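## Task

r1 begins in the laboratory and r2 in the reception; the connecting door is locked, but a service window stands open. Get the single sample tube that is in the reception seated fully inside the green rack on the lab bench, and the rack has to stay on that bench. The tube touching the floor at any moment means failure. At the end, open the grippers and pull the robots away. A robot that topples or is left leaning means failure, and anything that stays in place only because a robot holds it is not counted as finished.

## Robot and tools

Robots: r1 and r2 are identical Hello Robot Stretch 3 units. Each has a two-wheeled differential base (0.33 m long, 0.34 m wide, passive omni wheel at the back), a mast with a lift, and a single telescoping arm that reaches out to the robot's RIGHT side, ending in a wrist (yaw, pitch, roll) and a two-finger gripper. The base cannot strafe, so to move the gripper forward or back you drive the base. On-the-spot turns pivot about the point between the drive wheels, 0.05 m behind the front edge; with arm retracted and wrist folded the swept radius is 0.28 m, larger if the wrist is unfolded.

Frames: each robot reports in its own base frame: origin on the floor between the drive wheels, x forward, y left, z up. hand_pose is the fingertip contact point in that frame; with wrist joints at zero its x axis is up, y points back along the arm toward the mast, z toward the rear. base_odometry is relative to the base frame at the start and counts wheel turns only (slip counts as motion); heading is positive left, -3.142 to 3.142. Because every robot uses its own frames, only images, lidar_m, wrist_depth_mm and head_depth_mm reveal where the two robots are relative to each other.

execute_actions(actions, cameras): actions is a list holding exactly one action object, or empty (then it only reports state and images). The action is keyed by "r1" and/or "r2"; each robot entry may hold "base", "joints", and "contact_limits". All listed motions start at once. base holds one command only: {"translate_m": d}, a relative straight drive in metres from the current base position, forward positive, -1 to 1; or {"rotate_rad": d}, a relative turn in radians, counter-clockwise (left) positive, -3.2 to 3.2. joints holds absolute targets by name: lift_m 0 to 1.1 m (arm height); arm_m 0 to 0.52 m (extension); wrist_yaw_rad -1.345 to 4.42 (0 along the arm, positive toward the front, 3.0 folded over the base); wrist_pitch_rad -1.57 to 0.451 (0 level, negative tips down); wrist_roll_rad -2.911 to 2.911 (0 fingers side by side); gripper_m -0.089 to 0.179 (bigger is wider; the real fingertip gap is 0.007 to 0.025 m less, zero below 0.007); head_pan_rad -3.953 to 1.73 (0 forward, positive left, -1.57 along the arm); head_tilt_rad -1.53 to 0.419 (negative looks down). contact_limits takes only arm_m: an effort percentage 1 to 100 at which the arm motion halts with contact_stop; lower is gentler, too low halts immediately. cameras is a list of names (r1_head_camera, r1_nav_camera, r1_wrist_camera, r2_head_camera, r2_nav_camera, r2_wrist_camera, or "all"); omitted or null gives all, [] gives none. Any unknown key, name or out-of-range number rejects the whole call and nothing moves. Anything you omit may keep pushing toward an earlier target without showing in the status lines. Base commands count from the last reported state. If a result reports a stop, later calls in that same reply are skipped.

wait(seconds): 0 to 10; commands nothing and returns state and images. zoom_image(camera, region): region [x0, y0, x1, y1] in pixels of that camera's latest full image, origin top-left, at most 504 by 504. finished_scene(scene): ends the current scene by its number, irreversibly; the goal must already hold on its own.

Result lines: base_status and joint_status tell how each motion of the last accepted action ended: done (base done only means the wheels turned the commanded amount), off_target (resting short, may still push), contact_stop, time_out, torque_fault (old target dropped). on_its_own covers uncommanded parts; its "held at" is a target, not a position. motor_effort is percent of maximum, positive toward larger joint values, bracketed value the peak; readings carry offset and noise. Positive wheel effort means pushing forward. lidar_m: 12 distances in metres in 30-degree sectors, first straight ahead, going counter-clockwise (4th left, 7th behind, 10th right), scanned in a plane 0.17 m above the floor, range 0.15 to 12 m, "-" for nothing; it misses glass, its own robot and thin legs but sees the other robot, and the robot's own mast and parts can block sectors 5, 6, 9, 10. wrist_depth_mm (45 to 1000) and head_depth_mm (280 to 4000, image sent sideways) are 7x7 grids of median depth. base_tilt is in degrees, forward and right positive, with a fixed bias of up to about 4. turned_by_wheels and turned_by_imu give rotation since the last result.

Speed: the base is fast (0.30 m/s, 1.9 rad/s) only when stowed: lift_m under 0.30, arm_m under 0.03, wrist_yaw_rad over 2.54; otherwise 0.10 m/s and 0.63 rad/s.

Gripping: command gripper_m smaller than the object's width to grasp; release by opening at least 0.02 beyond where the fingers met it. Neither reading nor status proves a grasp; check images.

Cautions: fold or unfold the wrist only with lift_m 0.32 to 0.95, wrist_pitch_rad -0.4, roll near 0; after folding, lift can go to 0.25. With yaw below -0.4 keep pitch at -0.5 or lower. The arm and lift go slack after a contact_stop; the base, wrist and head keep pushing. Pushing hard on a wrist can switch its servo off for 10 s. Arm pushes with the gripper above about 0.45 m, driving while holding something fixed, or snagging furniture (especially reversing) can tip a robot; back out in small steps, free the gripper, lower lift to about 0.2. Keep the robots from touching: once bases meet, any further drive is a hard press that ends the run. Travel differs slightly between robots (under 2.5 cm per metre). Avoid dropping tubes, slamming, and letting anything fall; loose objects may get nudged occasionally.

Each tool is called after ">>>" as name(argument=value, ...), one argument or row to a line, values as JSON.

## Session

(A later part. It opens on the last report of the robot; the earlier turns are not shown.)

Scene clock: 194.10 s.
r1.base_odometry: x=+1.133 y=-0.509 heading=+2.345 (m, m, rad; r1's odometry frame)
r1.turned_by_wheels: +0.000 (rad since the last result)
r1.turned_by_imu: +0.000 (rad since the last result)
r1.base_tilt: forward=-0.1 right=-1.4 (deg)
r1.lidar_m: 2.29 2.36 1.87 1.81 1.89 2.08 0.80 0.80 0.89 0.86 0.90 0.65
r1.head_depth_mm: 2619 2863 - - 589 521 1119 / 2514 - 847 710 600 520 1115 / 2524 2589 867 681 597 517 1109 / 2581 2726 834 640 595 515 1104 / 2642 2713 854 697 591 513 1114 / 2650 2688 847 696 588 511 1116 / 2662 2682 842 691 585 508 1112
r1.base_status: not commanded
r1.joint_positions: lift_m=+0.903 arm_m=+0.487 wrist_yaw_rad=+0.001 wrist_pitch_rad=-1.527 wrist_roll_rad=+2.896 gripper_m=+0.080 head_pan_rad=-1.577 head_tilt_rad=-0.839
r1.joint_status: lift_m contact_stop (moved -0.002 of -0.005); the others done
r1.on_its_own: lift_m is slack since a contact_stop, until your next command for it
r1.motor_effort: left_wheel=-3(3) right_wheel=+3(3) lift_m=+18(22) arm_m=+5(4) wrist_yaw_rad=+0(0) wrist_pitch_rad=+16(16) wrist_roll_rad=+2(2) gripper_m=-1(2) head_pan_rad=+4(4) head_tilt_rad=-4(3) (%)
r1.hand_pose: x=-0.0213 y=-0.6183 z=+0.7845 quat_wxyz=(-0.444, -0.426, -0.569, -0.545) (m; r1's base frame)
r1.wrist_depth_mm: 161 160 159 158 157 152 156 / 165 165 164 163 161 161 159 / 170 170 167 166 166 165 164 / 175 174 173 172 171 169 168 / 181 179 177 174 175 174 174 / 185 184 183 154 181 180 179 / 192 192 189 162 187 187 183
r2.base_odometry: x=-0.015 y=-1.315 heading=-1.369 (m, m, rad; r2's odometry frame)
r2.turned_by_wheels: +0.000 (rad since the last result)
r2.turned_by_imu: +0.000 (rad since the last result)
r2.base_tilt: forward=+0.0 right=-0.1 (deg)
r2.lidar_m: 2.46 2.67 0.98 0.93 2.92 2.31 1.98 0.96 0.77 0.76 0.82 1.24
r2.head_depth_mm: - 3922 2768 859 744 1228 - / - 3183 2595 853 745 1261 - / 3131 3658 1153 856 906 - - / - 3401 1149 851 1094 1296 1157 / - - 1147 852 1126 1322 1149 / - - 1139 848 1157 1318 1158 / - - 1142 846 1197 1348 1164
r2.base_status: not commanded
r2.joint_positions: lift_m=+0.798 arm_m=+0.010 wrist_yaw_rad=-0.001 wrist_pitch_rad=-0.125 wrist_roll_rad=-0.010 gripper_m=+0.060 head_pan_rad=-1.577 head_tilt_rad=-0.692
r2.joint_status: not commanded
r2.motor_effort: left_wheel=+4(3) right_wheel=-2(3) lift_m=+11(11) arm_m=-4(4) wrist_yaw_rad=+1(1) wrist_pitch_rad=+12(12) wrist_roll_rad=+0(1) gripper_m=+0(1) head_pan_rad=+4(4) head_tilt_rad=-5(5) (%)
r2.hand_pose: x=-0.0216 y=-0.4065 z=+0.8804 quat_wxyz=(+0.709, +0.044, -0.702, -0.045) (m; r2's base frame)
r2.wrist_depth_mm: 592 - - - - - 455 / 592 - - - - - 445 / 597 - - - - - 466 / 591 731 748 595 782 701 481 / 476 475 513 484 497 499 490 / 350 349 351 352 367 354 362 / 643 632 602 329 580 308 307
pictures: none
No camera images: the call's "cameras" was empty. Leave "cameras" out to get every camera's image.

>>> execute_actions(
  actions=[
    {"r1":{"joints":{"lift_m":0.912}}},
  ],
  cameras=[],
)

>>> execute_actions(
  actions=[
    {"r1":{"joints":{"gripper_m":-0.005}}},
  ],
  cameras=[],
)

>>> execute_actions(
  actions=[
    {"r1":{"joints":{"lift_m":1.05}}},
  ],
  cameras=[],
)

>>> execute_actions(
  actions=[
    {"r1":{"joints":{"wrist_roll_rad":0}}},
  ],
  cameras=[],
)

>>> execute_actions(
  actions=[
    {"r1":{"joints":{"wrist_pitch_rad":0.1,"arm_m":0.0,"head_tilt_rad":-1.1}}},
  ],
  cameras=["r1_head_camera","r1_wrist_camera"],
)

Scene clock: 195.27 s.
r1.base_odometry: x=+1.133 y=-0.509 heading=+2.345 (m, m, rad; r1's odometry frame)
r1.turned_by_wheels: +0.000 (rad since the last result)
r1.turned_by_imu: +0.000 (rad since the last result)
r1.base_tilt: forward=-0.1 right=-1.3 (deg)
r1.lidar_m: 2.30 2.36 1.88 1.81 1.89 2.06 0.80 0.81 0.89 0.86 0.90 0.65
r1.head_depth_mm: 2617 2829 - - 595 521 1118 / 2531 - 860 711 601 519 1113 / 2481 2644 867 681 597 517 1110 / 2577 2754 848 645 594 515 1106 / 2621 2729 854 697 592 513 1118 / 2671 2709 847 695 588 510 1118 / 2660 2687 841 690 586 508 1116
r1.base_status: not commanded
r1.joint_positions: lift_m=+0.912 arm_m=+0.487 wrist_yaw_rad=+0.001 wrist_pitch_rad=-1.498 wrist_roll_rad=+2.896 gripper_m=+0.080 head_pan_rad=-1.577 head_tilt_rad=-0.839
r1.joint_status: all done
r1.motor_effort: left_wheel=-3(3) right_wheel=+2(3) lift_m=+21(21) arm_m=+4(5) wrist_yaw_rad=+0(0) wrist_pitch_rad=-1(16) wrist_roll_rad=+2(2) gripper_m=-1(0) head_pan_rad=+4(4) head_tilt_rad=-3(2) (%)
r1.hand_pose: x=-0.0213 y=-0.6260 z=+0.7933 quat_wxyz=(-0.450, -0.419, -0.577, -0.537) (m; r1's base frame)
r1.wrist_depth_mm: 167 165 165 163 161 161 159 / 172 170 169 168 167 166 164 / 178 176 175 173 172 172 169 / 184 182 181 179 177 175 174 / 190 188 187 162 183 181 181 / 198 195 194 165 190 188 187 / 205 203 202 172 197 198 194
r2.base_odometry: x=-0.015 y=-1.315 heading=-1.369 (m, m, rad; r2's odometry frame)
r2.turned_by_wheels: +0.000 (rad since the last result)
r2.turned_by_imu: +0.000 (rad since the last result)
r2.base_tilt: forward=+0.0 right=+0.0 (deg)
r2.lidar_m: 2.47 2.68 0.97 0.92 2.93 2.32 1.98 0.96 0.77 0.76 0.82 1.24
r2.head_depth_mm: - 3926 2770 854 745 1241 - / - 3211 2630 855 743 1248 - / 3127 3631 1152 855 903 - - / - 3410 1142 849 1091 1294 1157 / - - 1144 849 1131 1322 1161 / - - 1141 848 1159 1326 1158 / - - 1140 847 1186 1344 1155
r2.base_status: not commanded
r2.joint_positions: lift_m=+0.798 arm_m=+0.010 wrist_yaw_rad=-0.001 wrist_pitch_rad=-0.125 wrist_roll_rad=-0.010 gripper_m=+0.060 head_pan_rad=-1.577 head_tilt_rad=-0.692
r2.joint_status: not commanded
r2.motor_effort: left_wheel=+4(3) right_wheel=-3(3) lift_m=+11(12) arm_m=-4(4) wrist_yaw_rad=+1(1) wrist_pitch_rad=+12(12) wrist_roll_rad=+0(0) gripper_m=+0(1) head_pan_rad=+4(4) head_tilt_rad=-5(4) (%)
r2.hand_pose: x=-0.0216 y=-0.4065 z=+0.8804 quat_wxyz=(+0.709, +0.044, -0.702, -0.045) (m; r2's base frame)
r2.wrist_depth_mm: 586 - - - - - 449 / 588 - - - - - 460 / 608 - - - - - 463 / 594 739 736 601 768 695 477 / 473 471 508 479 491 494 493 / 348 355 354 356 367 359 358 / 655 620 613 323 583 306 305
pictures: none
No camera images: the call's "cameras" was empty. Leave "cameras" out to get every camera's image.

Scene clock: 196.60 s.
r1.base_odometry: x=+1.133 y=-0.509 heading=+2.345 (m, m, rad; r1's odometry frame)
r1.turned_by_wheels: +0.000 (rad since the last result)
r1.turned_by_imu: +0.000 (rad since the last result)
r1.base_tilt: forward=-0.1 right=-1.3 (deg)
r1.lidar_m: 2.29 2.37 1.87 1.81 1.89 2.07 0.80 0.80 0.89 0.86 0.90 0.64
r1.head_depth_mm: 2601 2817 - - 597 521 1115 / 2529 2671 858 711 601 520 1112 / 2472 2656 842 681 597 518 1109 / 2570 2731 858 644 594 514 1105 / 2624 2747 853 697 592 513 1119 / 2649 2716 848 693 589 510 1115 / 2666 2700 842 691 586 509 1111
r1.base_status: not commanded
r1.joint_positions: lift_m=+0.912 arm_m=+0.487 wrist_yaw_rad=+0.001 wrist_pitch_rad=-1.497 wrist_roll_rad=+2.896 gripper_m=-0.004 head_pan_rad=-1.577 head_tilt_rad=-0.839
r1.joint_status: all done
r1.motor_effort: left_wheel=-2(3) right_wheel=+2(2) lift_m=+19(21) arm_m=+4(4) wrist_yaw_rad=+1(1) wrist_pitch_rad=-2(2) wrist_roll_rad=+2(2) gripper_m=-14(87) head_pan_rad=+4(4) head_tilt_rad=-4(5) (%)
r1.hand_pose: x=-0.0213 y=-0.6263 z=+0.7934 quat_wxyz=(-0.450, -0.419, -0.578, -0.537) (m; r1's base frame)
r1.wrist_depth_mm: 167 165 165 163 162 161 159 / 172 171 170 168 167 166 165 / 178 177 175 174 172 171 169 / 184 183 181 179 178 177 175 / 191 190 188 165 184 183 181 / 198 197 194 161 189 189 187 / 206 204 203 175 199 196 195
r2.base_odometry: x=-0.015 y=-1.315 heading=-1.369 (m, m, rad; r2's odometry frame)
r2.turned_by_wheels: +0.000 (rad since the last result)
r2.turned_by_imu: +0.000 (rad since the last result)
r2.base_tilt: forward=+0.0 right=-0.1 (deg)
r2.lidar_m: 2.47 2.67 0.97 0.93 2.93 2.32 1.98 0.96 0.77 0.76 0.82 1.24
r2.head_depth_mm: - 3988 2774 864 747 1226 - / - 3215 2638 853 746 1254 - / 3109 3693 1147 852 904 - - / - 3435 1139 855 1096 1288 1157 / - - 1146 849 1129 1307 1157 / - - 1146 849 1157 1309 1152 / - - 1137 853 1187 1341 1153
r2.base_status: not commanded
r2.joint_positions: lift_m=+0.798 arm_m=+0.010 wrist_yaw_rad=-0.001 wrist_pitch_rad=-0.125 wrist_roll_rad=-0.010 gripper_m=+0.060 head_pan_rad=-1.577 head_tilt_rad=-0.692
r2.joint_status: not commanded
r2.motor_effort: left_wheel=+4(4) right_wheel=-3(3) lift_m=+11(12) arm_m=-4(4) wrist_yaw_rad=+1(1) wrist_pitch_rad=+12(12) wrist_roll_rad=+0(0) gripper_m=+1(0) head_pan_rad=+4(4) head_tilt_rad=-4(5) (%)
r2.hand_pose: x=-0.0216 y=-0.4065 z=+0.8804 quat_wxyz=(+0.709, +0.044, -0.702, -0.045) (m; r2's base frame)
r2.wrist_depth_mm: 587 - - - - - 453 / 603 - - - - - 453 / 593 - - - - - 468 / 583 748 759 598 770 687 483 / 474 470 518 487 485 485 495 / 352 350 348 352 367 357 362 / 640 633 612 327 590 308 303
pictures: none
No camera images: the call's "cameras" was empty. Leave "cameras" out to get every camera's image.

Scene clock: 198.70 s.
r1.base_odometry: x=+1.133 y=-0.509 heading=+2.345 (m, m, rad; r1's odometry frame)
r1.turned_by_wheels: +0.000 (rad since the last result)
r1.turned_by_imu: +0.000 (rad since the last result)
r1.base_tilt: forward=-0.2 right=-1.3 (deg)
r1.lidar_m: 2.29 2.36 1.87 1.81 1.89 2.07 0.80 0.80 0.89 0.86 0.90 0.64
r1.head_depth_mm: 2609 2829 879 716 604 521 1118 / 2621 2809 873 713 601 520 1115 / 2555 2672 866 680 597 517 1107 / 2640 2743 859 645 594 515 1107 / 2636 2732 854 698 591 511 1116 / 2670 2696 847 694 588 510 1117 / 2687 2702 842 689 585 509 1114
r1.base_status: not commanded
r1.joint_positions: lift_m=+1.050 arm_m=+0.487 wrist_yaw_rad=+0.001 wrist_pitch_rad=-1.496 wrist_roll_rad=+2.896 gripper_m=-0.005 head_pan_rad=-1.577 head_tilt_rad=-0.839
r1.joint_status: all done
r1.motor_effort: left_wheel=-3(3) right_wheel=+2(2) lift_m=+22(20) arm_m=+3(4) wrist_yaw_rad=+0(0) wrist_pitch_rad=-2(2) wrist_roll_rad=+2(2) gripper_m=-4(14) head_pan_rad=+3(3) head_tilt_rad=-4(4) (%)
r1.hand_pose: x=-0.0213 y=-0.6265 z=+0.9312 quat_wxyz=(-0.450, -0.419, -0.578, -0.536) (m; r1's base frame)
r1.wrist_depth_mm: 297 294 292 289 261 284 281 / 309 305 302 300 298 293 293 / 316 314 308 309 305 303 302 / 328 326 320 318 318 315 311 / 340 334 331 329 325 324 324 / 348 353 343 - 336 336 332 / 365 361 363 353 356 346 342
r2.base_odometry: x=-0.015 y=-1.315 heading=-1.369 (m, m, rad; r2's odometry frame)
r2.turned_by_wheels: +0.000 (rad since the last result)
r2.turned_by_imu: +0.000 (rad since the last result)
r2.base_tilt: forward=+0.0 right=+0.0 (deg)
r2.lidar_m: 2.47 2.67 0.97 0.93 2.93 2.32 1.98 0.96 0.77 0.76 0.82 1.25
r2.head_depth_mm: - 3976 2703 853 747 1240 - / - 3217 2578 858 743 1254 - / - 3590 1151 855 907 - - / - 3371 1143 852 1092 1292 1151 / - - 1144 849 1126 1323 1156 / - - 1143 849 1164 1322 1152 / - - 1144 848 1194 1340 1154
r2.base_status: not commanded
r2.joint_positions: lift_m=+0.798 arm_m=+0.010 wrist_yaw_rad=-0.001 wrist_pitch_rad=-0.125 wrist_roll_rad=-0.010 gripper_m=+0.060 head_pan_rad=-1.577 head_tilt_rad=-0.692
r2.joint_status: not commanded
r2.motor_effort: left_wheel=+4(4) right_wheel=-3(3) lift_m=+11(11) arm_m=-4(4) wrist_yaw_rad=+1(1) wrist_pitch_rad=+12(12) wrist_roll_rad=+0(0) gripper_m=+0(0) head_pan_rad=+4(4) head_tilt_rad=-5(4) (%)
r2.hand_pose: x=-0.0216 y=-0.4065 z=+0.8804 quat_wxyz=(+0.709, +0.044, -0.702, -0.045) (m; r2's base frame)
r2.wrist_depth_mm: 593 - - - - - 460 / 587 - - - - - 448 / 597 - - - - - 456 / 611 737 751 615 774 694 485 / 483 476 521 483 488 492 499 / 349 350 356 354 365 359 360 / 645 632 607 326 583 310 303
pictures: none
No camera images: the call's "cameras" was empty. Leave "cameras" out to get every camera's image.

Scene clock: 200.80 s.
r1.base_odometry: x=+1.133 y=-0.509 heading=+2.345 (m, m, rad; r1's odometry frame)
r1.turned_by_wheels: +0.000 (rad since the last result)
r1.turned_by_imu: +0.000 (rad since the last result)
r1.base_tilt: forward=-0.1 right=-1.3 (deg)
r1.lidar_m: 2.29 2.36 1.87 1.81 1.89 2.08 0.80 0.80 0.89 0.86 0.90 0.64
r1.head_depth_mm: 2631 2842 880 716 604 522 1122 / 2619 2823 872 712 601 519 1118 / 2637 2770 865 682 597 517 1113 / 2657 2757 859 644 594 515 1106 / 2643 2702 854 697 592 512 1121 / 2646 2694 846 695 587 511 1113 / 2671 2662 841 691 586 508 1112
r1.base_status: not commanded
r1.joint_positions: lift_m=+1.050 arm_m=+0.487 wrist_yaw_rad=+0.001 wrist_pitch_rad=-1.496 wrist_roll_rad=+0.004 gripper_m=-0.005 head_pan_rad=-1.577 head_tilt_rad=-0.839
r1.joint_status: all done
r1.motor_effort: left_wheel=-3(3) right_wheel=+2(2) lift_m=+22(22) arm_m=+3(4) wrist_yaw_rad=-1(1) wrist_pitch_rad=-2(2) wrist_roll_rad=-3(3) gripper_m=-5(4) head_pan_rad=+4(4) head_tilt_rad=-4(3) (%)
r1.hand_pose: x=-0.0216 y=-0.6267 z=+0.9313 quat_wxyz=(+0.517, +0.480, -0.519, -0.482) (m; r1's base frame)
r1.wrist_depth_mm: 315 313 312 312 310 312 310 / 317 315 316 316 314 311 315 / 319 319 319 317 317 314 315 / 324 321 324 321 322 320 319 / 329 328 325 322 327 323 323 / 331 330 329 - 327 327 324 / 336 335 335 328 329 330 328
r2.base_odometry: x=-0.015 y=-1.315 heading=-1.369 (m, m, rad; r2's odometry frame)
r2.turned_by_wheels: +0.000 (rad since the last result)
r2.turned_by_imu: +0.000 (rad since the last result)
r2.base_tilt: forward=-0.1 right=-0.1 (deg)
r2.lidar_m: 2.46 2.67 0.97 0.93 2.93 2.32 1.98 0.96 0.77 0.76 0.82 1.25
r2.head_depth_mm: - 3965 2799 855 747 1224 - / - 3239 2568 854 744 1261 - / - 3563 1154 855 904 - - / - 3398 1148 850 1092 1291 1159 / - - 1145 850 1136 1315 1150 / - - 1142 854 1162 1315 1153 / - - 1141 852 1191 1343 1148
r2.base_status: not commanded
r2.joint_positions: lift_m=+0.798 arm_m=+0.010 wrist_yaw_rad=-0.001 wrist_pitch_rad=-0.125 wrist_roll_rad=-0.010 gripper_m=+0.060 head_pan_rad=-1.577 head_tilt_rad=-0.692
r2.joint_status: not commanded
r2.motor_effort: left_wheel=+3(4) right_wheel=-3(3) lift_m=+12(11) arm_m=-4(4) wrist_yaw_rad=+1(1) wrist_pitch_rad=+12(12) wrist_roll_rad=+0(1) gripper_m=+1(0) head_pan_rad=+4(4) head_tilt_rad=-5(5) (%)
r2.hand_pose: x=-0.0216 y=-0.4065 z=+0.8804 quat_wxyz=(+0.709, +0.044, -0.702, -0.045) (m; r2's base frame)
r2.wrist_depth_mm: 590 - - - - - 453 / 587 - - - - - 446 / 608 - - - - - 462 / 594 745 766 599 753 724 480 / 479 474 517 484 490 483 490 / 348 349 348 355 365 355 360 / 636 619 604 327 592 308 306
pictures: none
No camera images: the call's "cameras" was empty. Leave "cameras" out to get every camera's image.

Scene clock: 205.57 s.
r1.base_odometry: x=+1.133 y=-0.509 heading=+2.345 (m, m, rad; r1's odometry frame)
r1.turned_by_wheels: +0.000 (rad since the last result)
r1.turned_by_imu: +0.000 (rad since the last result)
r1.base_tilt: forward=-0.1 right=-1.3 (deg)
r1.lidar_m: 2.30 2.36 1.87 1.81 1.89 2.07 0.80 0.80 0.89 0.86 0.90 0.64
r1.head_depth_mm: - - - 575 544 1204 1110 / - - - 583 541 1212 1109 / - - - 581 547 1226 - / - 734 619 579 545 1219 - / 847 734 634 577 543 1193 1093 / 844 729 643 574 541 1180 1090 / 836 725 640 572 538 1182 1087
r1.base_status: not commanded
r1.joint_positions: lift_m=+1.050 arm_m=+0.000 wrist_yaw_rad=+0.001 wrist_pitch_rad=+0.074 wrist_roll_rad=+0.003 gripper_m=-0.005 head_pan_rad=-1.577 head_tilt_rad=-1.087
r1.joint_status: all done
r1.motor_effort: left_wheel=-3(3) right_wheel=+2(2) lift_m=+21(21) arm_m=-3(2) wrist_yaw_rad=+0(1) wrist_pitch_rad=+15(16) wrist_roll_rad=-2(3) gripper_m=-4(5) head_pan_rad=+3(4) head_tilt_rad=-5(22) (%)
r1.hand_pose: x=-0.0213 y=-0.4026 z=+1.1836 quat_wxyz=(+0.706, -0.026, -0.708, +0.026) (m; r1's base frame)
r1.wrist_depth_mm: - - - - - - - / - - - - - - - / - - - - - - - / - - - - - - - / - - - - - - - / - - - - - - - / - - - - - - -
r2.base_odometry: x=-0.015 y=-1.315 heading=-1.369 (m, m, rad; r2's odometry frame)
r2.turned_by_wheels: +0.000 (rad since the last result)
r2.turned_by_imu: +0.000 (rad since the last result)
r2.base_tilt: forward=+0.0 right=+0.0 (deg)
r2.lidar_m: 2.47 2.67 0.97 0.92 2.93 2.32 1.98 0.96 0.77 0.76 0.82 1.24
r2.head_depth_mm: - 3910 2732 856 745 1235 - / - 3218 2585 855 744 1264 - / - 3685 1150 857 907 - - / - 3370 1150 852 1098 1290 1154 / - - 1149 848 1126 1316 1156 / - - 1147 850 1152 1315 1152 / - - 1138 852 1183 1357 1153
r2.base_status: not commanded
r2.joint_positions: lift_m=+0.798 arm_m=+0.010 wrist_yaw_rad=-0.001 wrist_pitch_rad=-0.125 wrist_roll_rad=-0.010 gripper_m=+0.060 head_pan_rad=-1.577 head_tilt_rad=-0.692
r2.joint_status: not commanded
r2.motor_effort: left_wheel=+4(4) right_wheel=-2(3) lift_m=+11(12) arm_m=-4(4) wrist_yaw_rad=+1(1) wrist_pitch_rad=+12(12) wrist_roll_rad=+0(0) gripper_m=+0(0) head_pan_rad=+4(4) head_tilt_rad=-5(5) (%)
r2.hand_pose: x=-0.0216 y=-0.4065 z=+0.8804 quat_wxyz=(+0.709, +0.044, -0.702, -0.045) (m; r2's base frame)
r2.wrist_depth_mm: 586 - - - - - 452 / 592 - - - - - 449 / 593 - - - - - 459 / 597 738 745 605 775 688 480 / 466 475 510 481 488 491 493 / 351 348 354 353 365 357 358 / 646 630 613 325 583 311 301
pictures: r1_head_camera (sideways: a quarter turn clockwise sets it upright), r1_wrist_camera
Images, in order (width x height): r1_head_camera 896x504, r1_wrist_camera 644x364.

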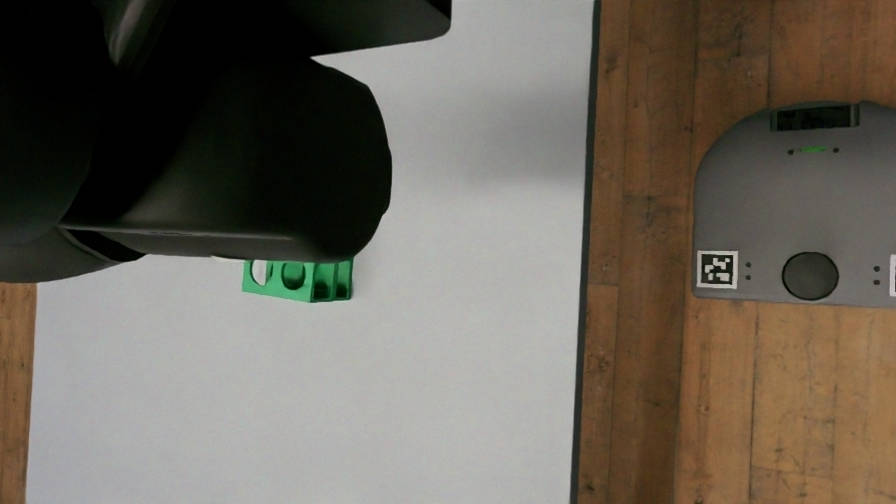

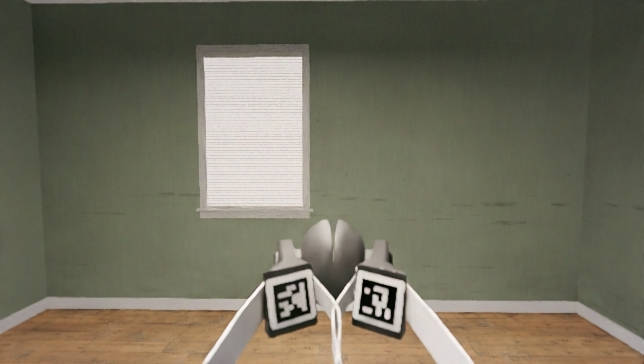

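>>> execute_actions(
  actions=[
    {"r1":{"joints":{"wrist_pitch_rad":-1.57,"arm_m":0.49,"head_tilt_rad":-0.85,"wrist_roll_rad":2.9,"wrist_yaw_rad":0.24,"gripper_m":0.07}}},
  ],
  cameras=[],
)

>>> execute_actions(
  actions=[
    {"r1":{"joints":{"lift_m":0.95}}},
  ],
  cameras=["r1_head_camera","r1_wrist_camera"],
)

Scene clock: 210.60 s.
r1.base_odometry: x=+1.133 y=-0.509 heading=+2.345 (m, m, rad; r1's odometry frame)
r1.turned_by_wheels: +0.000 (rad since the last result)
r1.turned_by_imu: +0.000 (rad since the last result)
r1.base_tilt: forward=-0.1 right=-1.3 (deg)
r1.lidar_m: 2.29 2.37 1.87 1.81 1.89 2.07 0.80 0.80 0.89 0.86 0.90 0.64
r1.head_depth_mm: 2613 2770 863 707 598 519 1113 / 2639 2731 854 703 595 516 1129 / - 2710 848 681 592 514 1126 / 2632 2688 841 643 589 512 1121 / 2645 2648 839 673 587 509 1118 / 2678 2644 832 684 584 508 1110 / 2650 2592 826 681 580 515 1109
r1.base_status: not commanded
r1.joint_positions: lift_m=+1.050 arm_m=+0.490 wrist_yaw_rad=+0.238 wrist_pitch_rad=-1.558 wrist_roll_rad=+2.898 gripper_m=+0.070 head_pan_rad=-1.577 head_tilt_rad=-0.853
r1.joint_status: all done
r1.motor_effort: left_wheel=-3(2) right_wheel=+2(2) lift_m=+21(21) arm_m=+4(3) wrist_yaw_rad=+1(1) wrist_pitch_rad=-7(13) wrist_roll_rad=+2(3) gripper_m=+0(80) head_pan_rad=+4(3) head_tilt_rad=+1(18) (%)
r1.hand_pose: x=-0.0263 y=-0.6142 z=+0.9321 quat_wxyz=(-0.369, -0.363, -0.608, -0.602) (m; r1's base frame)
r1.wrist_depth_mm: 301 302 301 297 244 242 296 / 310 309 303 304 279 300 301 / 316 313 316 314 313 313 312 / 324 321 323 323 319 316 314 / 333 331 331 327 327 324 324 / 344 339 - 336 336 334 333 / 352 348 348 346 347 345 341
r2.base_odometry: x=-0.015 y=-1.315 heading=-1.369 (m, m, rad; r2's odometry frame)
r2.turned_by_wheels: +0.000 (rad since the last result)
r2.turned_by_imu: +0.001 (rad since the last result)
r2.base_tilt: forward=+0.0 right=-0.1 (deg)
r2.lidar_m: 2.47 2.67 0.98 0.93 2.93 2.32 1.98 0.96 0.77 0.76 0.82 1.24
r2.head_depth_mm: - 3918 2763 856 747 1231 - / - 3209 2604 856 744 1258 - / 3093 3630 1147 853 908 - - / - 3441 1151 854 1098 1287 1156 / - - 1142 851 1132 1328 1149 / - - 1145 853 1159 1317 1155 / - - 1146 849 1192 1346 1155
r2.base_status: not commanded
r2.joint_positions: lift_m=+0.798 arm_m=+0.010 wrist_yaw_rad=-0.001 wrist_pitch_rad=-0.125 wrist_roll_rad=-0.010 gripper_m=+0.060 head_pan_rad=-1.577 head_tilt_rad=-0.692
r2.joint_status: not commanded
r2.motor_effort: left_wheel=+3(3) right_wheel=-3(3) lift_m=+11(12) arm_m=-4(4) wrist_yaw_rad=+1(1) wrist_pitch_rad=+12(12) wrist_roll_rad=-1(0) gripper_m=+1(0) head_pan_rad=+4(4) head_tilt_rad=-5(4) (%)
r2.hand_pose: x=-0.0216 y=-0.4065 z=+0.8804 quat_wxyz=(+0.709, +0.044, -0.702, -0.045) (m; r2's base frame)
r2.wrist_depth_mm: 585 - - - - - 449 / 590 - - - - - 445 / 590 - - - - - 464 / 597 740 747 600 783 693 472 / 474 478 510 482 488 495 484 / 349 348 353 353 365 356 358 / 654 627 609 326 586 308 306
pictures: none
No camera images: the call's "cameras" was empty. Leave "cameras" out to get every camera's image.

Scene clock: 212.33 s.
r1.base_odometry: x=+1.133 y=-0.509 heading=+2.345 (m, m, rad; r1's odometry frame)
r1.turned_by_wheels: +0.000 (rad since the last result)
r1.turned_by_imu: +0.000 (rad since the last result)
r1.base_tilt: forward=-0.2 right=-1.3 (deg)
r1.lidar_m: 2.29 2.36 1.86 1.81 1.89 2.08 0.80 0.80 0.89 0.86 0.90 0.64
r1.head_depth_mm: 2541 - 862 691 598 518 1113 / - 2647 854 704 595 517 1129 / - 2809 840 681 591 514 1123 / 2640 2731 846 645 589 512 1122 / 2683 2653 839 674 586 509 1116 / 2653 2652 834 686 583 506 1111 / 2688 2632 825 681 580 514 1111
r1.base_status: not commanded
r1.joint_positions: lift_m=+0.950 arm_m=+0.490 wrist_yaw_rad=+0.238 wrist_pitch_rad=-1.558 wrist_roll_rad=+2.898 gripper_m=+0.070 head_pan_rad=-1.577 head_tilt_rad=-0.853
r1.joint_status: all done
r1.motor_effort: left_wheel=-3(3) right_wheel=+2(2) lift_m=+18(23) arm_m=+3(5) wrist_yaw_rad=+1(1) wrist_pitch_rad=-7(7) wrist_roll_rad=+2(2) gripper_m=+0(0) head_pan_rad=+4(4) head_tilt_rad=+2(1) (%)
r1.hand_pose: x=-0.0263 y=-0.6142 z=+0.8323 quat_wxyz=(-0.369, -0.363, -0.608, -0.602) (m; r1's base frame)
r1.wrist_depth_mm: 208 207 206 206 178 149 174 / 212 212 211 211 209 181 206 / 218 218 216 215 214 214 213 / 224 222 222 221 218 218 217 / 229 229 226 226 224 223 222 / 235 233 - 230 231 229 229 / 241 240 240 237 237 234 234
r2.base_odometry: x=-0.015 y=-1.315 heading=-1.369 (m, m, rad; r2's odometry frame)
r2.turned_by_wheels: +0.000 (rad since the last result)
r2.turned_by_imu: +0.000 (rad since the last result)
r2.base_tilt: forward=-0.1 right=+0.0 (deg)
r2.lidar_m: 2.46 2.68 0.98 0.93 2.93 2.32 1.98 0.96 0.77 0.76 0.82 1.25
r2.head_depth_mm: - 3874 2738 859 746 1226 - / - 3209 2648 855 747 1249 - / 3147 3597 1147 853 909 - - / - 3400 1147 853 1096 1297 1160 / - - 1145 854 1134 1318 1156 / - - 1143 852 1158 1316 1153 / - - 1148 844 1185 1337 1152
r2.base_status: not commanded
r2.joint_positions: lift_m=+0.798 arm_m=+0.010 wrist_yaw_rad=-0.001 wrist_pitch_rad=-0.125 wrist_roll_rad=-0.010 gripper_m=+0.060 head_pan_rad=-1.577 head_tilt_rad=-0.692
r2.joint_status: not commanded
r2.motor_effort: left_wheel=+3(4) right_wheel=-3(3) lift_m=+12(11) arm_m=-4(4) wrist_yaw_rad=+1(1) wrist_pitch_rad=+12(12) wrist_roll_rad=+0(0) gripper_m=+0(0) head_pan_rad=+4(4) head_tilt_rad=-5(4) (%)
r2.hand_pose: x=-0.0216 y=-0.4065 z=+0.8804 quat_wxyz=(+0.709, +0.044, -0.702, -0.045) (m; r2's base frame)
r2.wrist_depth_mm: 591 - - - - - 453 / 596 - - - - - 446 / 603 - - - - - 462 / 605 747 771 594 767 699 478 / 471 475 518 485 495 493 492 / 350 350 349 352 366 359 361 / 632 622 619 324 586 307 304
pictures: r1_head_camera (sideways: a quarter turn clockwise sets it upright), r1_wrist_camera
Images, in order (width x height): r1_head_camera 896x504, r1_wrist_camera 644x364.

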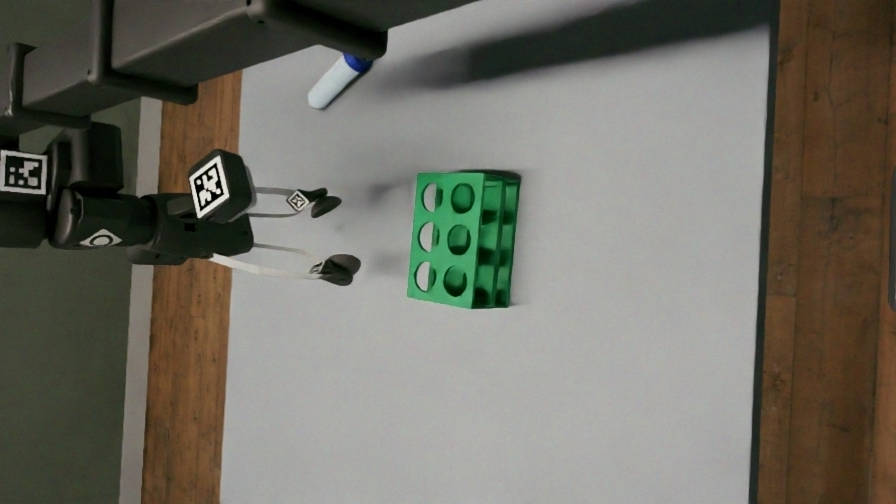

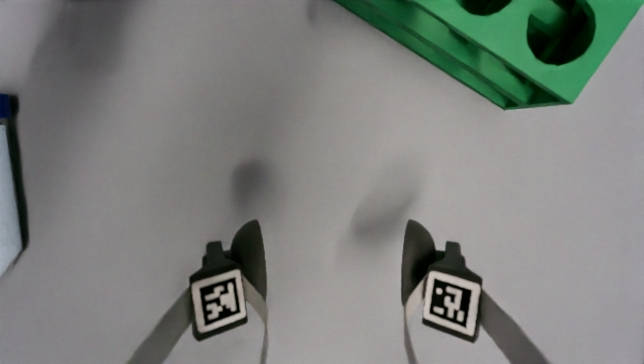

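>>> execute_actions(
  actions=[
    {"r1":{"base":{"translate_m":-0.21},"joints":{"lift_m":0.96,"arm_m":0.51,"gripper_m":0.09}}},
  ],
  cameras=["r1_head_camera","r1_wrist_camera"],
)

Scene clock: 215.63 s.
r1.base_odometry: x=+1.280 y=-0.659 heading=+2.345 (m, m, rad; r1's odometry frame)
r1.turned_by_wheels: +0.000 (rad since the last result)
r1.turned_by_imu: +0.001 (rad since the last result)
r1.base_tilt: forward=-0.1 right=-1.3 (deg)
r1.lidar_m: 0.87 2.52 1.88 1.81 1.89 1.86 1.80 0.60 0.88 0.86 0.89 0.84
r1.head_depth_mm: - - 835 688 597 519 1109 / 2731 2678 857 701 595 516 1113 / - 2570 848 697 593 515 1123 / 2652 2663 805 692 589 512 1122 / 2658 2659 836 690 587 510 1115 / 2666 2639 833 645 583 508 1113 / 2677 2623 827 628 581 505 1114
r1.base_status: done
r1.joint_positions: lift_m=+0.960 arm_m=+0.510 wrist_yaw_rad=+0.238 wrist_pitch_rad=-1.558 wrist_roll_rad=+2.898 gripper_m=+0.090 head_pan_rad=-1.577 head_tilt_rad=-0.853
r1.joint_status: all done
r1.motor_effort: left_wheel=-2(6) right_wheel=+2(2) lift_m=+21(20) arm_m=+4(5) wrist_yaw_rad=+1(2) wrist_pitch_rad=-7(7) wrist_roll_rad=+2(2) gripper_m=+1(74) head_pan_rad=+3(3) head_tilt_rad=+1(1) (%)
r1.hand_pose: x=-0.0263 y=-0.6341 z=+0.8421 quat_wxyz=(-0.369, -0.363, -0.608, -0.602) (m; r1's base frame)
r1.wrist_depth_mm: 218 217 215 215 214 213 212 / 222 221 220 220 220 217 218 / 227 228 225 226 223 222 222 / 233 232 231 230 230 228 226 / 241 238 237 232 234 234 233 / 244 245 241 240 241 238 238 / 252 253 251 245 246 245 244
r2.base_odometry: x=-0.015 y=-1.315 heading=-1.369 (m, m, rad; r2's odometry frame)
r2.turned_by_wheels: +0.000 (rad since the last result)
r2.turned_by_imu: +0.000 (rad since the last result)
r2.base_tilt: forward=+0.0 right=-0.1 (deg)
r2.lidar_m: 2.47 2.67 0.97 0.92 2.92 2.31 1.98 0.96 0.76 0.76 0.82 1.24
r2.head_depth_mm: - 3863 2789 859 740 1226 - / - 3218 2640 854 743 1260 - / 3106 3649 1156 852 904 - - / - 3413 1147 853 1097 1289 1152 / - - 1145 852 1129 1315 1150 / - - 1146 849 1149 1310 1153 / - - 1141 852 1182 1339 1152
r2.base_status: not commanded
r2.joint_positions: lift_m=+0.798 arm_m=+0.010 wrist_yaw_rad=-0.001 wrist_pitch_rad=-0.125 wrist_roll_rad=-0.010 gripper_m=+0.060 head_pan_rad=-1.577 head_tilt_rad=-0.692
r2.joint_status: not commanded
r2.motor_effort: left_wheel=+3(4) right_wheel=-3(3) lift_m=+11(12) arm_m=-4(4) wrist_yaw_rad=+1(1) wrist_pitch_rad=+12(12) wrist_roll_rad=+0(0) gripper_m=+0(0) head_pan_rad=+4(4) head_tilt_rad=-5(5) (%)
r2.hand_pose: x=-0.0216 y=-0.4065 z=+0.8804 quat_wxyz=(+0.709, +0.044, -0.702, -0.045) (m; r2's base frame)
r2.wrist_depth_mm: 598 - - - - - 452 / 584 - - - - - 455 / 599 - - - - - 460 / 596 733 742 598 763 699 483 / 479 467 509 482 493 494 493 / 349 350 355 353 368 357 360 / 651 636 607 326 585 309 307
pictures: r1_head_camera (sideways: a quarter turn clockwise sets it upright), r1_wrist_camera
Images, in order (width x height): r1_head_camera 896x504, r1_wrist_camera 644x364.

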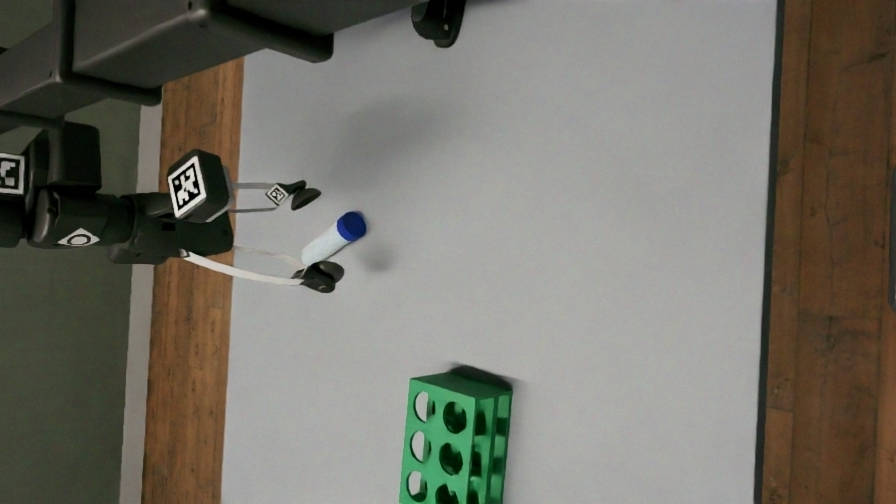

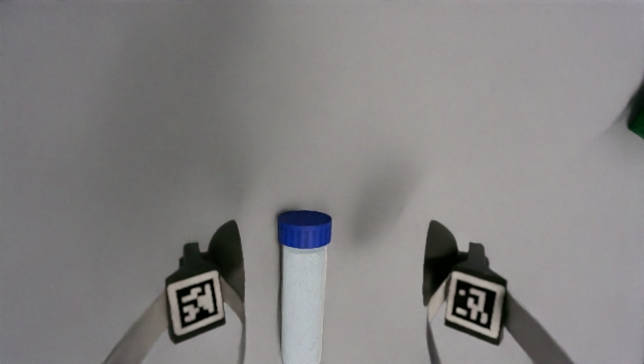

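>>> execute_actions(
  actions=[
    {"r1":{"base":{"translate_m":-0.011},"joints":{"arm_m":0.52,"gripper_m":0.055}}},
  ],
  cameras=[],
)

>>> execute_actions(
  actions=[
    {"r1":{"joints":{"lift_m":0.904}}},
  ],
  cameras=["r1_wrist_camera"],
)

>>> execute_actions(
  actions=[
    {"r1":{"joints":{"gripper_m":0.0}}},
  ],
  cameras=["r1_wrist_camera"],
)

>>> execute_actions(
  actions=[
    {"r1":{"joints":{"lift_m":0.94}}},
  ],
  cameras=["r1_wrist_camera"],
)

Scene clock: 217.90 s.
r1.base_odometry: x=+1.288 y=-0.667 heading=+2.345 (m, m, rad; r1's odometry frame)
r1.turned_by_wheels: +0.000 (rad since the last result)
r1.turned_by_imu: +0.000 (rad since the last result)
r1.base_tilt: forward=-0.2 right=-1.3 (deg)
r1.lidar_m: 0.87 2.53 1.88 1.81 1.89 1.85 1.79 0.59 0.89 0.86 0.89 0.85
r1.head_depth_mm: - - 822 687 597 519 1114 / 2732 2735 858 703 596 516 1112 / - 2571 839 697 592 514 1121 / 2633 2584 843 693 591 512 1121 / 2668 2661 838 689 586 509 1116 / 2668 2629 832 653 583 507 1111 / 2684 2618 826 628 581 505 1107
r1.base_status: done
r1.joint_positions: lift_m=+0.960 arm_m=+0.519 wrist_yaw_rad=+0.238 wrist_pitch_rad=-1.558 wrist_roll_rad=+2.898 gripper_m=+0.055 head_pan_rad=-1.577 head_tilt_rad=-0.853
r1.joint_status: all done
r1.motor_effort: left_wheel=-3(6) right_wheel=+1(3) lift_m=+21(22) arm_m=+3(3) wrist_yaw_rad=+1(0) wrist_pitch_rad=-7(7) wrist_roll_rad=+2(2) gripper_m=+0(80) head_pan_rad=+3(4) head_tilt_rad=+2(1) (%)
r1.hand_pose: x=-0.0263 y=-0.6435 z=+0.8421 quat_wxyz=(-0.369, -0.363, -0.608, -0.602) (m; r1's base frame)
r1.wrist_depth_mm: 217 217 215 215 214 213 212 / 223 221 222 220 219 217 216 / 227 226 226 223 224 221 222 / 234 233 230 230 229 228 227 / 238 239 236 217 233 233 231 / 246 243 - 239 - 238 241 / 251 250 249 235 247 246 245
r2.base_odometry: x=-0.015 y=-1.315 heading=-1.369 (m, m, rad; r2's odometry frame)
r2.turned_by_wheels: +0.000 (rad since the last result)
r2.turned_by_imu: +0.000 (rad since the last result)
r2.base_tilt: forward=+0.0 right=+0.0 (deg)
r2.lidar_m: 2.47 2.67 0.97 0.92 2.94 2.32 1.97 0.96 0.77 0.76 0.82 1.25
r2.head_depth_mm: - 3934 2745 852 743 1231 - / - 3291 2590 854 746 1262 - / 3142 3630 1150 852 906 - - / - 3360 1137 848 1100 1299 1163 / - - 1154 851 1131 1320 1151 / - - 1141 845 1153 1316 1155 / - - 1145 844 1190 1347 1154
r2.base_status: not commanded
r2.joint_positions: lift_m=+0.798 arm_m=+0.010 wrist_yaw_rad=-0.001 wrist_pitch_rad=-0.125 wrist_roll_rad=-0.010 gripper_m=+0.060 head_pan_rad=-1.577 head_tilt_rad=-0.692
r2.joint_status: not commanded
r2.motor_effort: left_wheel=+4(4) right_wheel=-3(3) lift_m=+11(11) arm_m=-4(4) wrist_yaw_rad=+1(1) wrist_pitch_rad=+12(12) wrist_roll_rad=+0(0) gripper_m=-1(1) head_pan_rad=+4(4) head_tilt_rad=-4(5) (%)
r2.hand_pose: x=-0.0216 y=-0.4065 z=+0.8804 quat_wxyz=(+0.709, +0.044, -0.702, -0.045) (m; r2's base frame)
r2.wrist_depth_mm: 596 - - - - - 453 / 584 - - - - - 447 / 596 - - - - - 458 / 596 737 752 597 770 703 479 / 466 474 523 484 491 493 489 / 347 351 352 352 363 359 356 / 645 623 606 325 581 309 308
pictures: none
No camera images: the call's "cameras" was empty. Leave "cameras" out to get every camera's image.

Scene clock: 219.23 s.
r1.base_odometry: x=+1.288 y=-0.667 heading=+2.345 (m, m, rad; r1's odometry frame)
r1.turned_by_wheels: +0.000 (rad since the last result)
r1.turned_by_imu: +0.000 (rad since the last result)
r1.base_tilt: forward=-0.2 right=-1.3 (deg)
r1.lidar_m: 0.87 2.52 1.88 1.81 1.89 1.85 1.79 0.59 0.88 0.86 0.89 0.86
r1.head_depth_mm: 2633 2847 - - 585 518 1116 / 2526 - 852 701 595 517 1114 / - 2693 848 698 591 514 1124 / 2596 2729 815 694 589 512 1119 / 2679 2690 838 688 587 509 1115 / 2643 2631 833 655 584 507 1115 / 2671 2619 826 629 581 505 1110
r1.base_status: not commanded
r1.joint_positions: lift_m=+0.904 arm_m=+0.519 wrist_yaw_rad=+0.238 wrist_pitch_rad=-1.559 wrist_roll_rad=+2.898 gripper_m=+0.055 head_pan_rad=-1.577 head_tilt_rad=-0.853
r1.joint_status: all done
r1.motor_effort: left_wheel=-3(3) right_wheel=+2(2) lift_m=+16(20) arm_m=+3(5) wrist_yaw_rad=+1(2) wrist_pitch_rad=-6(7) wrist_roll_rad=+2(2) gripper_m=+0(1) head_pan_rad=+4(4) head_tilt_rad=+1(1) (%)
r1.hand_pose: x=-0.0263 y=-0.6433 z=+0.7864 quat_wxyz=(-0.369, -0.363, -0.608, -0.602) (m; r1's base frame)
r1.wrist_depth_mm: 164 164 163 162 162 161 161 / 169 168 167 166 165 165 164 / 172 172 171 170 169 169 168 / 176 176 175 174 173 172 172 / 181 180 179 177 177 177 177 / 186 185 - 155 - 182 180 / 190 190 190 160 188 185 186
r2.base_odometry: x=-0.015 y=-1.315 heading=-1.369 (m, m, rad; r2's odometry frame)
r2.turned_by_wheels: +0.000 (rad since the last result)
r2.turned_by_imu: +0.000 (rad since the last result)
r2.base_tilt: forward=+0.0 right=-0.1 (deg)
r2.lidar_m: 2.47 2.67 0.98 0.93 2.93 2.32 1.98 0.96 0.77 0.76 0.82 1.25
r2.head_depth_mm: - 3988 2739 854 745 1232 - / - 3189 2618 855 744 1262 - / 3152 3696 1148 854 907 - - / - 3406 1147 850 1098 1281 1152 / - - 1137 855 1131 1315 1154 / - - 1143 850 1151 1321 1154 / - - 1142 847 1183 1344 1156
r2.base_status: not commanded
r2.joint_positions: lift_m=+0.798 arm_m=+0.010 wrist_yaw_rad=-0.001 wrist_pitch_rad=-0.125 wrist_roll_rad=-0.010 gripper_m=+0.060 head_pan_rad=-1.577 head_tilt_rad=-0.692
r2.joint_status: not commanded
r2.motor_effort: left_wheel=+3(4) right_wheel=-3(3) lift_m=+11(12) arm_m=-4(4) wrist_yaw_rad=+1(1) wrist_pitch_rad=+12(12) wrist_roll_rad=-1(0) gripper_m=+0(0) head_pan_rad=+4(4) head_tilt_rad=-4(4) (%)
r2.hand_pose: x=-0.0216 y=-0.4065 z=+0.8804 quat_wxyz=(+0.709, +0.044, -0.702, -0.045) (m; r2's base frame)
r2.wrist_depth_mm: 585 - - - - - 454 / 582 - - - - - 446 / 590 - - - - - 463 / 599 753 762 594 778 697 478 / 471 473 514 484 491 486 488 / 347 347 352 354 366 357 364 / 647 636 616 327 584 308 300
pictures: r1_wrist_camera
Images, in order (width x height): r1_wrist_camera 644x364.

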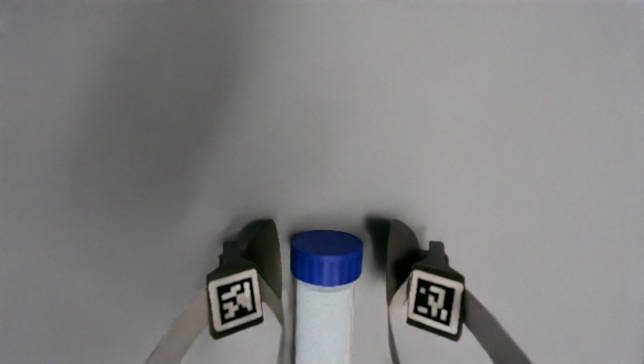

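Scene clock: 220.27 s.
r1.base_odometry: x=+1.288 y=-0.667 heading=+2.345 (m, m, rad; r1's odometry frame)
r1.turned_by_wheels: +0.000 (rad since the last result)
r1.turned_by_imu: +0.000 (rad since the last result)
r1.base_tilt: forward=-0.1 right=-1.3 (deg)
r1.lidar_m: 0.87 2.53 1.88 1.81 1.90 1.84 1.79 0.59 0.89 0.86 0.90 0.85
r1.head_depth_mm: 2603 2836 - - 584 518 1117 / 2500 - 854 700 595 516 1112 / - 2690 840 698 593 514 1125 / 2596 2710 842 694 589 511 1120 / 2666 2672 839 690 586 510 1120 / 2662 2587 833 654 583 507 1110 / 2676 2610 825 630 581 505 1109
r1.base_status: not commanded
r1.joint_positions: lift_m=+0.904 arm_m=+0.519 wrist_yaw_rad=+0.238 wrist_pitch_rad=-1.563 wrist_roll_rad=+2.898 gripper_m=+0.001 head_pan_rad=-1.577 head_tilt_rad=-0.853
r1.joint_status: all done
r1.motor_effort: left_wheel=-1(2) right_wheel=-1(1) lift_m=+17(16) arm_m=+3(4) wrist_yaw_rad=+2(1) wrist_pitch_rad=-4(7) wrist_roll_rad=+1(2) gripper_m=-15(87) head_pan_rad=+4(3) head_tilt_rad=+0(2) (%)
r1.hand_pose: x=-0.0266 y=-0.6422 z=+0.7865 quat_wxyz=(-0.368, -0.365, -0.607, -0.603) (m; r1's base frame)
r1.wrist_depth_mm: 166 164 164 163 163 162 162 / 170 168 168 167 166 165 165 / 173 172 172 171 169 169 169 / 177 177 176 174 174 174 172 / 180 182 180 177 178 179 177 / 185 185 184 151 - 182 181 / 189 190 189 161 188 187 185
r2.base_odometry: x=-0.015 y=-1.315 heading=-1.369 (m, m, rad; r2's odometry frame)
r2.turned_by_wheels: +0.000 (rad since the last result)
r2.turned_by_imu: +0.000 (rad since the last result)
r2.base_tilt: forward=-0.1 right=+0.0 (deg)
r2.lidar_m: 2.47 2.67 0.98 0.93 2.93 2.32 1.97 0.96 0.77 0.76 0.82 1.24
r2.head_depth_mm: - 3934 2769 855 745 1227 - / - 3234 2628 856 743 1254 - / 3173 3696 1149 854 907 - - / - 3464 1148 852 1098 1290 1156 / - - 1150 851 1130 1312 1158 / - - 1143 854 1154 1320 1154 / - - 1139 848 1187 1348 1154
r2.base_status: not commanded
r2.joint_positions: lift_m=+0.798 arm_m=+0.010 wrist_yaw_rad=-0.001 wrist_pitch_rad=-0.125 wrist_roll_rad=-0.010 gripper_m=+0.060 head_pan_rad=-1.577 head_tilt_rad=-0.692
r2.joint_status: not commanded
r2.motor_effort: left_wheel=+3(4) right_wheel=-3(3) lift_m=+11(11) arm_m=-4(4) wrist_yaw_rad=+1(1) wrist_pitch_rad=+12(12) wrist_roll_rad=+0(0) gripper_m=+0(0) head_pan_rad=+4(4) head_tilt_rad=-5(5) (%)
r2.hand_pose: x=-0.0216 y=-0.4065 z=+0.8804 quat_wxyz=(+0.709, +0.044, -0.702, -0.045) (m; r2's base frame)
r2.wrist_depth_mm: 597 - - - - - 451 / 588 - - - - - 444 / 594 - - - - - 458 / 609 751 755 599 773 709 485 / 469 474 518 477 477 482 490 / 349 350 358 351 367 357 363 / 633 624 606 323 582 307 305
pictures: r1_wrist_camera
Images, in order (width x height): r1_wrist_camera 644x364.

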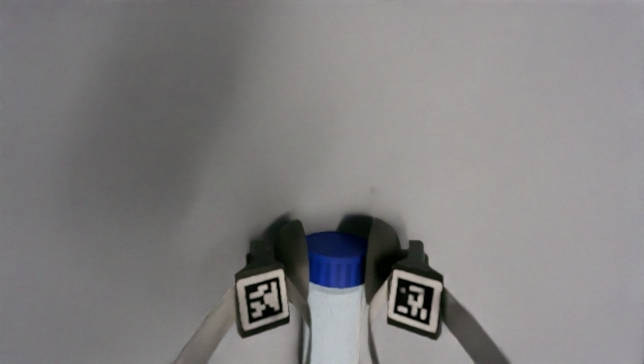

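Scene clock: 221.40 s.
r1.base_odometry: x=+1.288 y=-0.667 heading=+2.345 (m, m, rad; r1's odometry frame)
r1.turned_by_wheels: +0.000 (rad since the last result)
r1.turned_by_imu: +0.000 (rad since the last result)
r1.base_tilt: forward=-0.1 right=-1.3 (deg)
r1.lidar_m: 0.87 2.53 1.87 1.82 1.89 1.85 1.79 0.59 0.89 0.86 0.90 0.85
r1.head_depth_mm: 2557 - - 688 598 518 1116 / - 2630 860 702 595 517 1111 / - 2811 849 696 591 514 1120 / 2651 2671 799 693 589 513 1120 / 2646 2652 839 690 587 509 1118 / 2664 2654 830 654 583 508 1111 / 2669 2606 826 630 580 505 1106
r1.base_status: not commanded
r1.joint_positions: lift_m=+0.940 arm_m=+0.519 wrist_yaw_rad=+0.238 wrist_pitch_rad=-1.563 wrist_roll_rad=+2.898 gripper_m=+0.001 head_pan_rad=-1.577 head_tilt_rad=-0.853
r1.joint_status: all done
r1.motor_effort: left_wheel=-3(2) right_wheel=+2(2) lift_m=+22(21) arm_m=+4(4) wrist_yaw_rad=+1(1) wrist_pitch_rad=-4(4) wrist_roll_rad=+1(1) gripper_m=-13(14) head_pan_rad=+4(4) head_tilt_rad=+1(1) (%)
r1.hand_pose: x=-0.0266 y=-0.6422 z=+0.8222 quat_wxyz=(-0.368, -0.365, -0.607, -0.603) (m; r1's base frame)
r1.wrist_depth_mm: 197 198 198 197 196 195 194 / 204 203 202 201 201 200 199 / 208 208 207 206 206 204 202 / 213 212 211 210 209 209 207 / 218 217 216 166 213 213 212 / 224 222 220 164 - 219 218 / 229 228 228 224 224 223 223
r2.base_odometry: x=-0.015 y=-1.315 heading=-1.369 (m, m, rad; r2's odometry frame)
r2.turned_by_wheels: +0.000 (rad since the last result)
r2.turned_by_imu: +0.000 (rad since the last result)
r2.base_tilt: forward=+0.0 right=+0.0 (deg)
r2.lidar_m: 2.47 2.67 0.98 0.93 2.93 2.32 1.98 0.96 0.77 0.76 0.82 1.24
r2.head_depth_mm: - 3916 2726 857 747 1237 - / - 3230 2611 857 748 1260 - / 3168 3650 1145 853 909 - - / - 3423 1142 853 1092 1284 1151 / - - 1148 850 1127 1308 1158 / - - 1139 851 1155 1320 1157 / - - 1142 848 1186 1340 1158
r2.base_status: not commanded
r2.joint_positions: lift_m=+0.798 arm_m=+0.010 wrist_yaw_rad=-0.001 wrist_pitch_rad=-0.125 wrist_roll_rad=-0.010 gripper_m=+0.060 head_pan_rad=-1.577 head_tilt_rad=-0.692
r2.joint_status: not commanded
r2.motor_effort: left_wheel=+3(4) right_wheel=-3(3) lift_m=+11(12) arm_m=-4(4) wrist_yaw_rad=+1(1) wrist_pitch_rad=+12(12) wrist_roll_rad=+0(0) gripper_m=+1(0) head_pan_rad=+4(4) head_tilt_rad=-5(5) (%)
r2.hand_pose: x=-0.0216 y=-0.4065 z=+0.8804 quat_wxyz=(+0.709, +0.044, -0.702, -0.045) (m; r2's base frame)
r2.wrist_depth_mm: 588 - - - - - 449 / 591 - - - - - 448 / 593 - - - - - 460 / 598 749 748 598 774 695 474 / 470 475 517 486 494 483 494 / 349 351 352 353 369 354 358 / 655 630 599 325 578 308 304
pictures: r1_wrist_camera
Images, in order (width x height): r1_wrist_camera 644x364.

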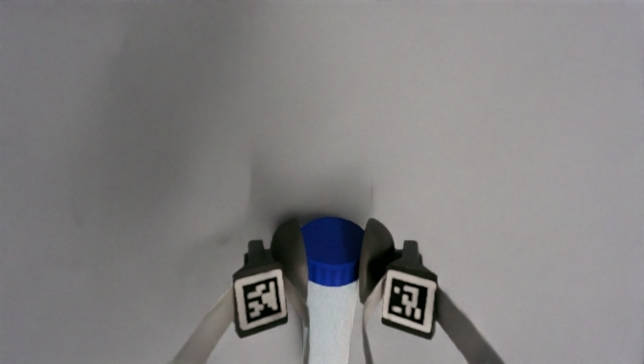

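>>> execute_actions(
  actions=[
    {"r1":{"joints":{"lift_m":1.09}}},
  ],
  cameras=[],
)

>>> execute_actions(
  actions=[
    {"r1":{"base":{"translate_m":0.215},"joints":{"arm_m":0.36,"wrist_yaw_rad":-0.24}}},
  ],
  cameras=["r1_wrist_camera","r1_head_camera"],
)

Scene clock: 223.77 s.
r1.base_odometry: x=+1.288 y=-0.667 heading=+2.345 (m, m, rad; r1's odometry frame)
r1.turned_by_wheels: +0.000 (rad since the last result)
r1.turned_by_imu: +0.000 (rad since the last result)
r1.base_tilt: forward=-0.1 right=-1.3 (deg)
r1.lidar_m: 0.87 2.53 1.87 1.82 1.89 1.85 1.79 0.59 0.88 0.86 0.89 0.85
r1.head_depth_mm: 2605 2750 863 688 599 519 1114 / 2629 2753 855 701 595 517 1110 / 2750 2715 852 681 592 514 1123 / 2634 2600 844 695 589 511 1120 / 2643 2674 838 690 587 509 1114 / 2658 2631 831 654 583 509 1111 / 2675 2599 826 629 581 506 1108
r1.base_status: not commanded
r1.joint_positions: lift_m=+1.090 arm_m=+0.519 wrist_yaw_rad=+0.238 wrist_pitch_rad=-1.563 wrist_roll_rad=+2.898 gripper_m=+0.000 head_pan_rad=-1.577 head_tilt_rad=-0.853
r1.joint_status: all done
r1.motor_effort: left_wheel=-3(2) right_wheel=+2(1) lift_m=+21(21) arm_m=+4(3) wrist_yaw_rad=+1(1) wrist_pitch_rad=-4(4) wrist_roll_rad=+1(1) gripper_m=-1(13) head_pan_rad=+3(3) head_tilt_rad=+2(2) (%)
r1.hand_pose: x=-0.0266 y=-0.6422 z=+0.9722 quat_wxyz=(-0.368, -0.365, -0.607, -0.603) (m; r1's base frame)
r1.wrist_depth_mm: 340 341 339 317 338 333 333 / 345 347 345 343 342 344 307 / 352 355 353 353 349 349 317 / 367 364 361 362 358 357 354 / 375 379 370 371 366 368 362 / 385 383 379 - 378 377 373 / - 392 389 390 387 385 385
r2.base_odometry: x=-0.015 y=-1.315 heading=-1.369 (m, m, rad; r2's odometry frame)
r2.turned_by_wheels: +0.000 (rad since the last result)
r2.turned_by_imu: +0.000 (rad since the last result)
r2.base_tilt: forward=+0.0 right=-0.1 (deg)
r2.lidar_m: 2.46 2.66 0.98 0.93 2.93 2.32 1.98 0.96 0.77 0.76 0.82 1.24
r2.head_depth_mm: - 3908 2735 859 748 1231 - / - 3265 2622 857 745 1261 - / - 3663 1144 854 906 - - / - 3389 1143 850 1094 1291 1157 / - - 1139 850 1133 1315 1158 / - - 1147 852 1157 1321 1157 / - - 1143 852 1185 1340 1146
r2.base_status: not commanded
r2.joint_positions: lift_m=+0.798 arm_m=+0.010 wrist_yaw_rad=-0.001 wrist_pitch_rad=-0.125 wrist_roll_rad=-0.010 gripper_m=+0.060 head_pan_rad=-1.577 head_tilt_rad=-0.692
r2.joint_status: not commanded
r2.motor_effort: left_wheel=+4(4) right_wheel=-3(3) lift_m=+11(11) arm_m=-4(4) wrist_yaw_rad=+1(1) wrist_pitch_rad=+12(12) wrist_roll_rad=+0(0) gripper_m=+0(0) head_pan_rad=+4(4) head_tilt_rad=-4(4) (%)
r2.hand_pose: x=-0.0216 y=-0.4065 z=+0.8804 quat_wxyz=(+0.709, +0.044, -0.702, -0.045) (m; r2's base frame)
r2.wrist_depth_mm: 600 - - - - - 459 / 599 - - - - - 445 / 597 - - - - - 457 / 599 743 775 597 777 692 480 / 470 473 513 480 485 495 497 / 351 349 350 355 374 361 361 / 645 625 613 325 581 310 306
pictures: none
No camera images: the call's "cameras" was empty. Leave "cameras" out to get every camera's image.

Scene clock: 227.33 s.
r1.base_odometry: x=+1.137 y=-0.513 heading=+2.345 (m, m, rad; r1's odometry frame)
r1.turned_by_wheels: +0.000 (rad since the last result)
r1.turned_by_imu: -0.001 (rad since the last result)
r1.base_tilt: forward=-0.1 right=-1.3 (deg)
r1.lidar_m: 2.30 2.36 1.87 1.81 1.89 2.07 0.80 0.80 0.89 0.86 0.90 0.65
r1.head_depth_mm: 2629 2755 863 707 598 519 1113 / 2625 2748 855 704 595 517 1131 / 2655 2700 851 682 593 514 1126 / - 2581 818 639 589 512 1124 / 2659 2660 837 674 586 510 1114 / 2656 2644 834 685 583 507 1112 / 2682 2598 828 681 582 507 1104
r1.base_status: done
r1.joint_positions: lift_m=+1.090 arm_m=+0.360 wrist_yaw_rad=-0.238 wrist_pitch_rad=-1.563 wrist_roll_rad=+2.898 gripper_m=+0.000 head_pan_rad=-1.577 head_tilt_rad=-0.853
r1.joint_status: all done
r1.motor_effort: left_wheel=-2(3) right_wheel=+2(5) lift_m=+21(22) arm_m=-4(3) wrist_yaw_rad=-1(0) wrist_pitch_rad=-4(4) wrist_roll_rad=+1(1) gripper_m=-2(3) head_pan_rad=+4(3) head_tilt_rad=+1(1) (%)
r1.hand_pose: x=-0.0160 y=-0.4835 z=+0.9722 quat_wxyz=(-0.500, -0.498, -0.504, -0.499) (m; r1's base frame)
r1.wrist_depth_mm: 342 338 339 340 336 333 333 / 347 346 347 344 342 340 339 / 358 356 352 347 350 352 348 / 367 365 362 304 359 358 357 / 375 370 374 368 366 367 366 / 387 384 379 - 374 377 374 / 399 390 389 389 385 385 383
r2.base_odometry: x=-0.015 y=-1.315 heading=-1.369 (m, m, rad; r2's odometry frame)
r2.turned_by_wheels: +0.000 (rad since the last result)
r2.turned_by_imu: +0.000 (rad since the last result)
r2.base_tilt: forward=+0.0 right=-0.1 (deg)
r2.lidar_m: 2.47 2.67 0.97 0.93 2.94 2.32 1.97 0.96 0.77 0.76 0.82 1.24
r2.head_depth_mm: - 3886 2737 857 746 1223 - / - 3246 2630 856 744 1257 - / 3175 3674 1152 852 910 - - / - 3457 1142 854 1096 1292 1151 / - - 1151 855 1129 1308 1146 / - - 1145 854 1156 1308 1159 / - - 1139 849 1194 1341 1150
r2.base_status: not commanded
r2.joint_positions: lift_m=+0.798 arm_m=+0.010 wrist_yaw_rad=-0.001 wrist_pitch_rad=-0.125 wrist_roll_rad=-0.010 gripper_m=+0.060 head_pan_rad=-1.577 head_tilt_rad=-0.692
r2.joint_status: not commanded
r2.motor_effort: left_wheel=+4(4) right_wheel=-3(3) lift_m=+12(11) arm_m=-4(4) wrist_yaw_rad=+1(1) wrist_pitch_rad=+12(12) wrist_roll_rad=+0(0) gripper_m=+0(0) head_pan_rad=+4(4) head_tilt_rad=-5(5) (%)
r2.hand_pose: x=-0.0216 y=-0.4065 z=+0.8804 quat_wxyz=(+0.709, +0.044, -0.702, -0.045) (m; r2's base frame)
r2.wrist_depth_mm: 586 - - - - - 452 / 595 - - - - - 449 / 606 - - - - - 466 / 584 747 745 607 766 702 481 / 473 476 513 487 484 490 496 / 350 352 351 349 368 355 358 / 654 639 618 326 581 310 305
pictures: r1_head_camera (sideways: a quarter turn clockwise sets it upright), r1_wrist_camera
Images, in order (width x height): r1_head_camera 896x504, r1_wrist_camera 644x364.

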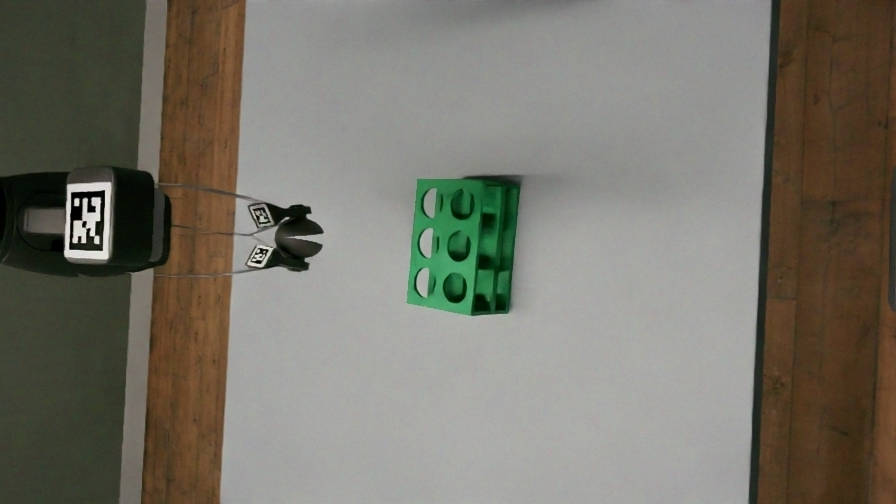

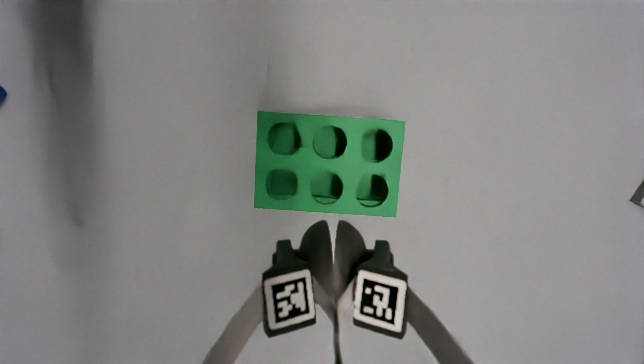

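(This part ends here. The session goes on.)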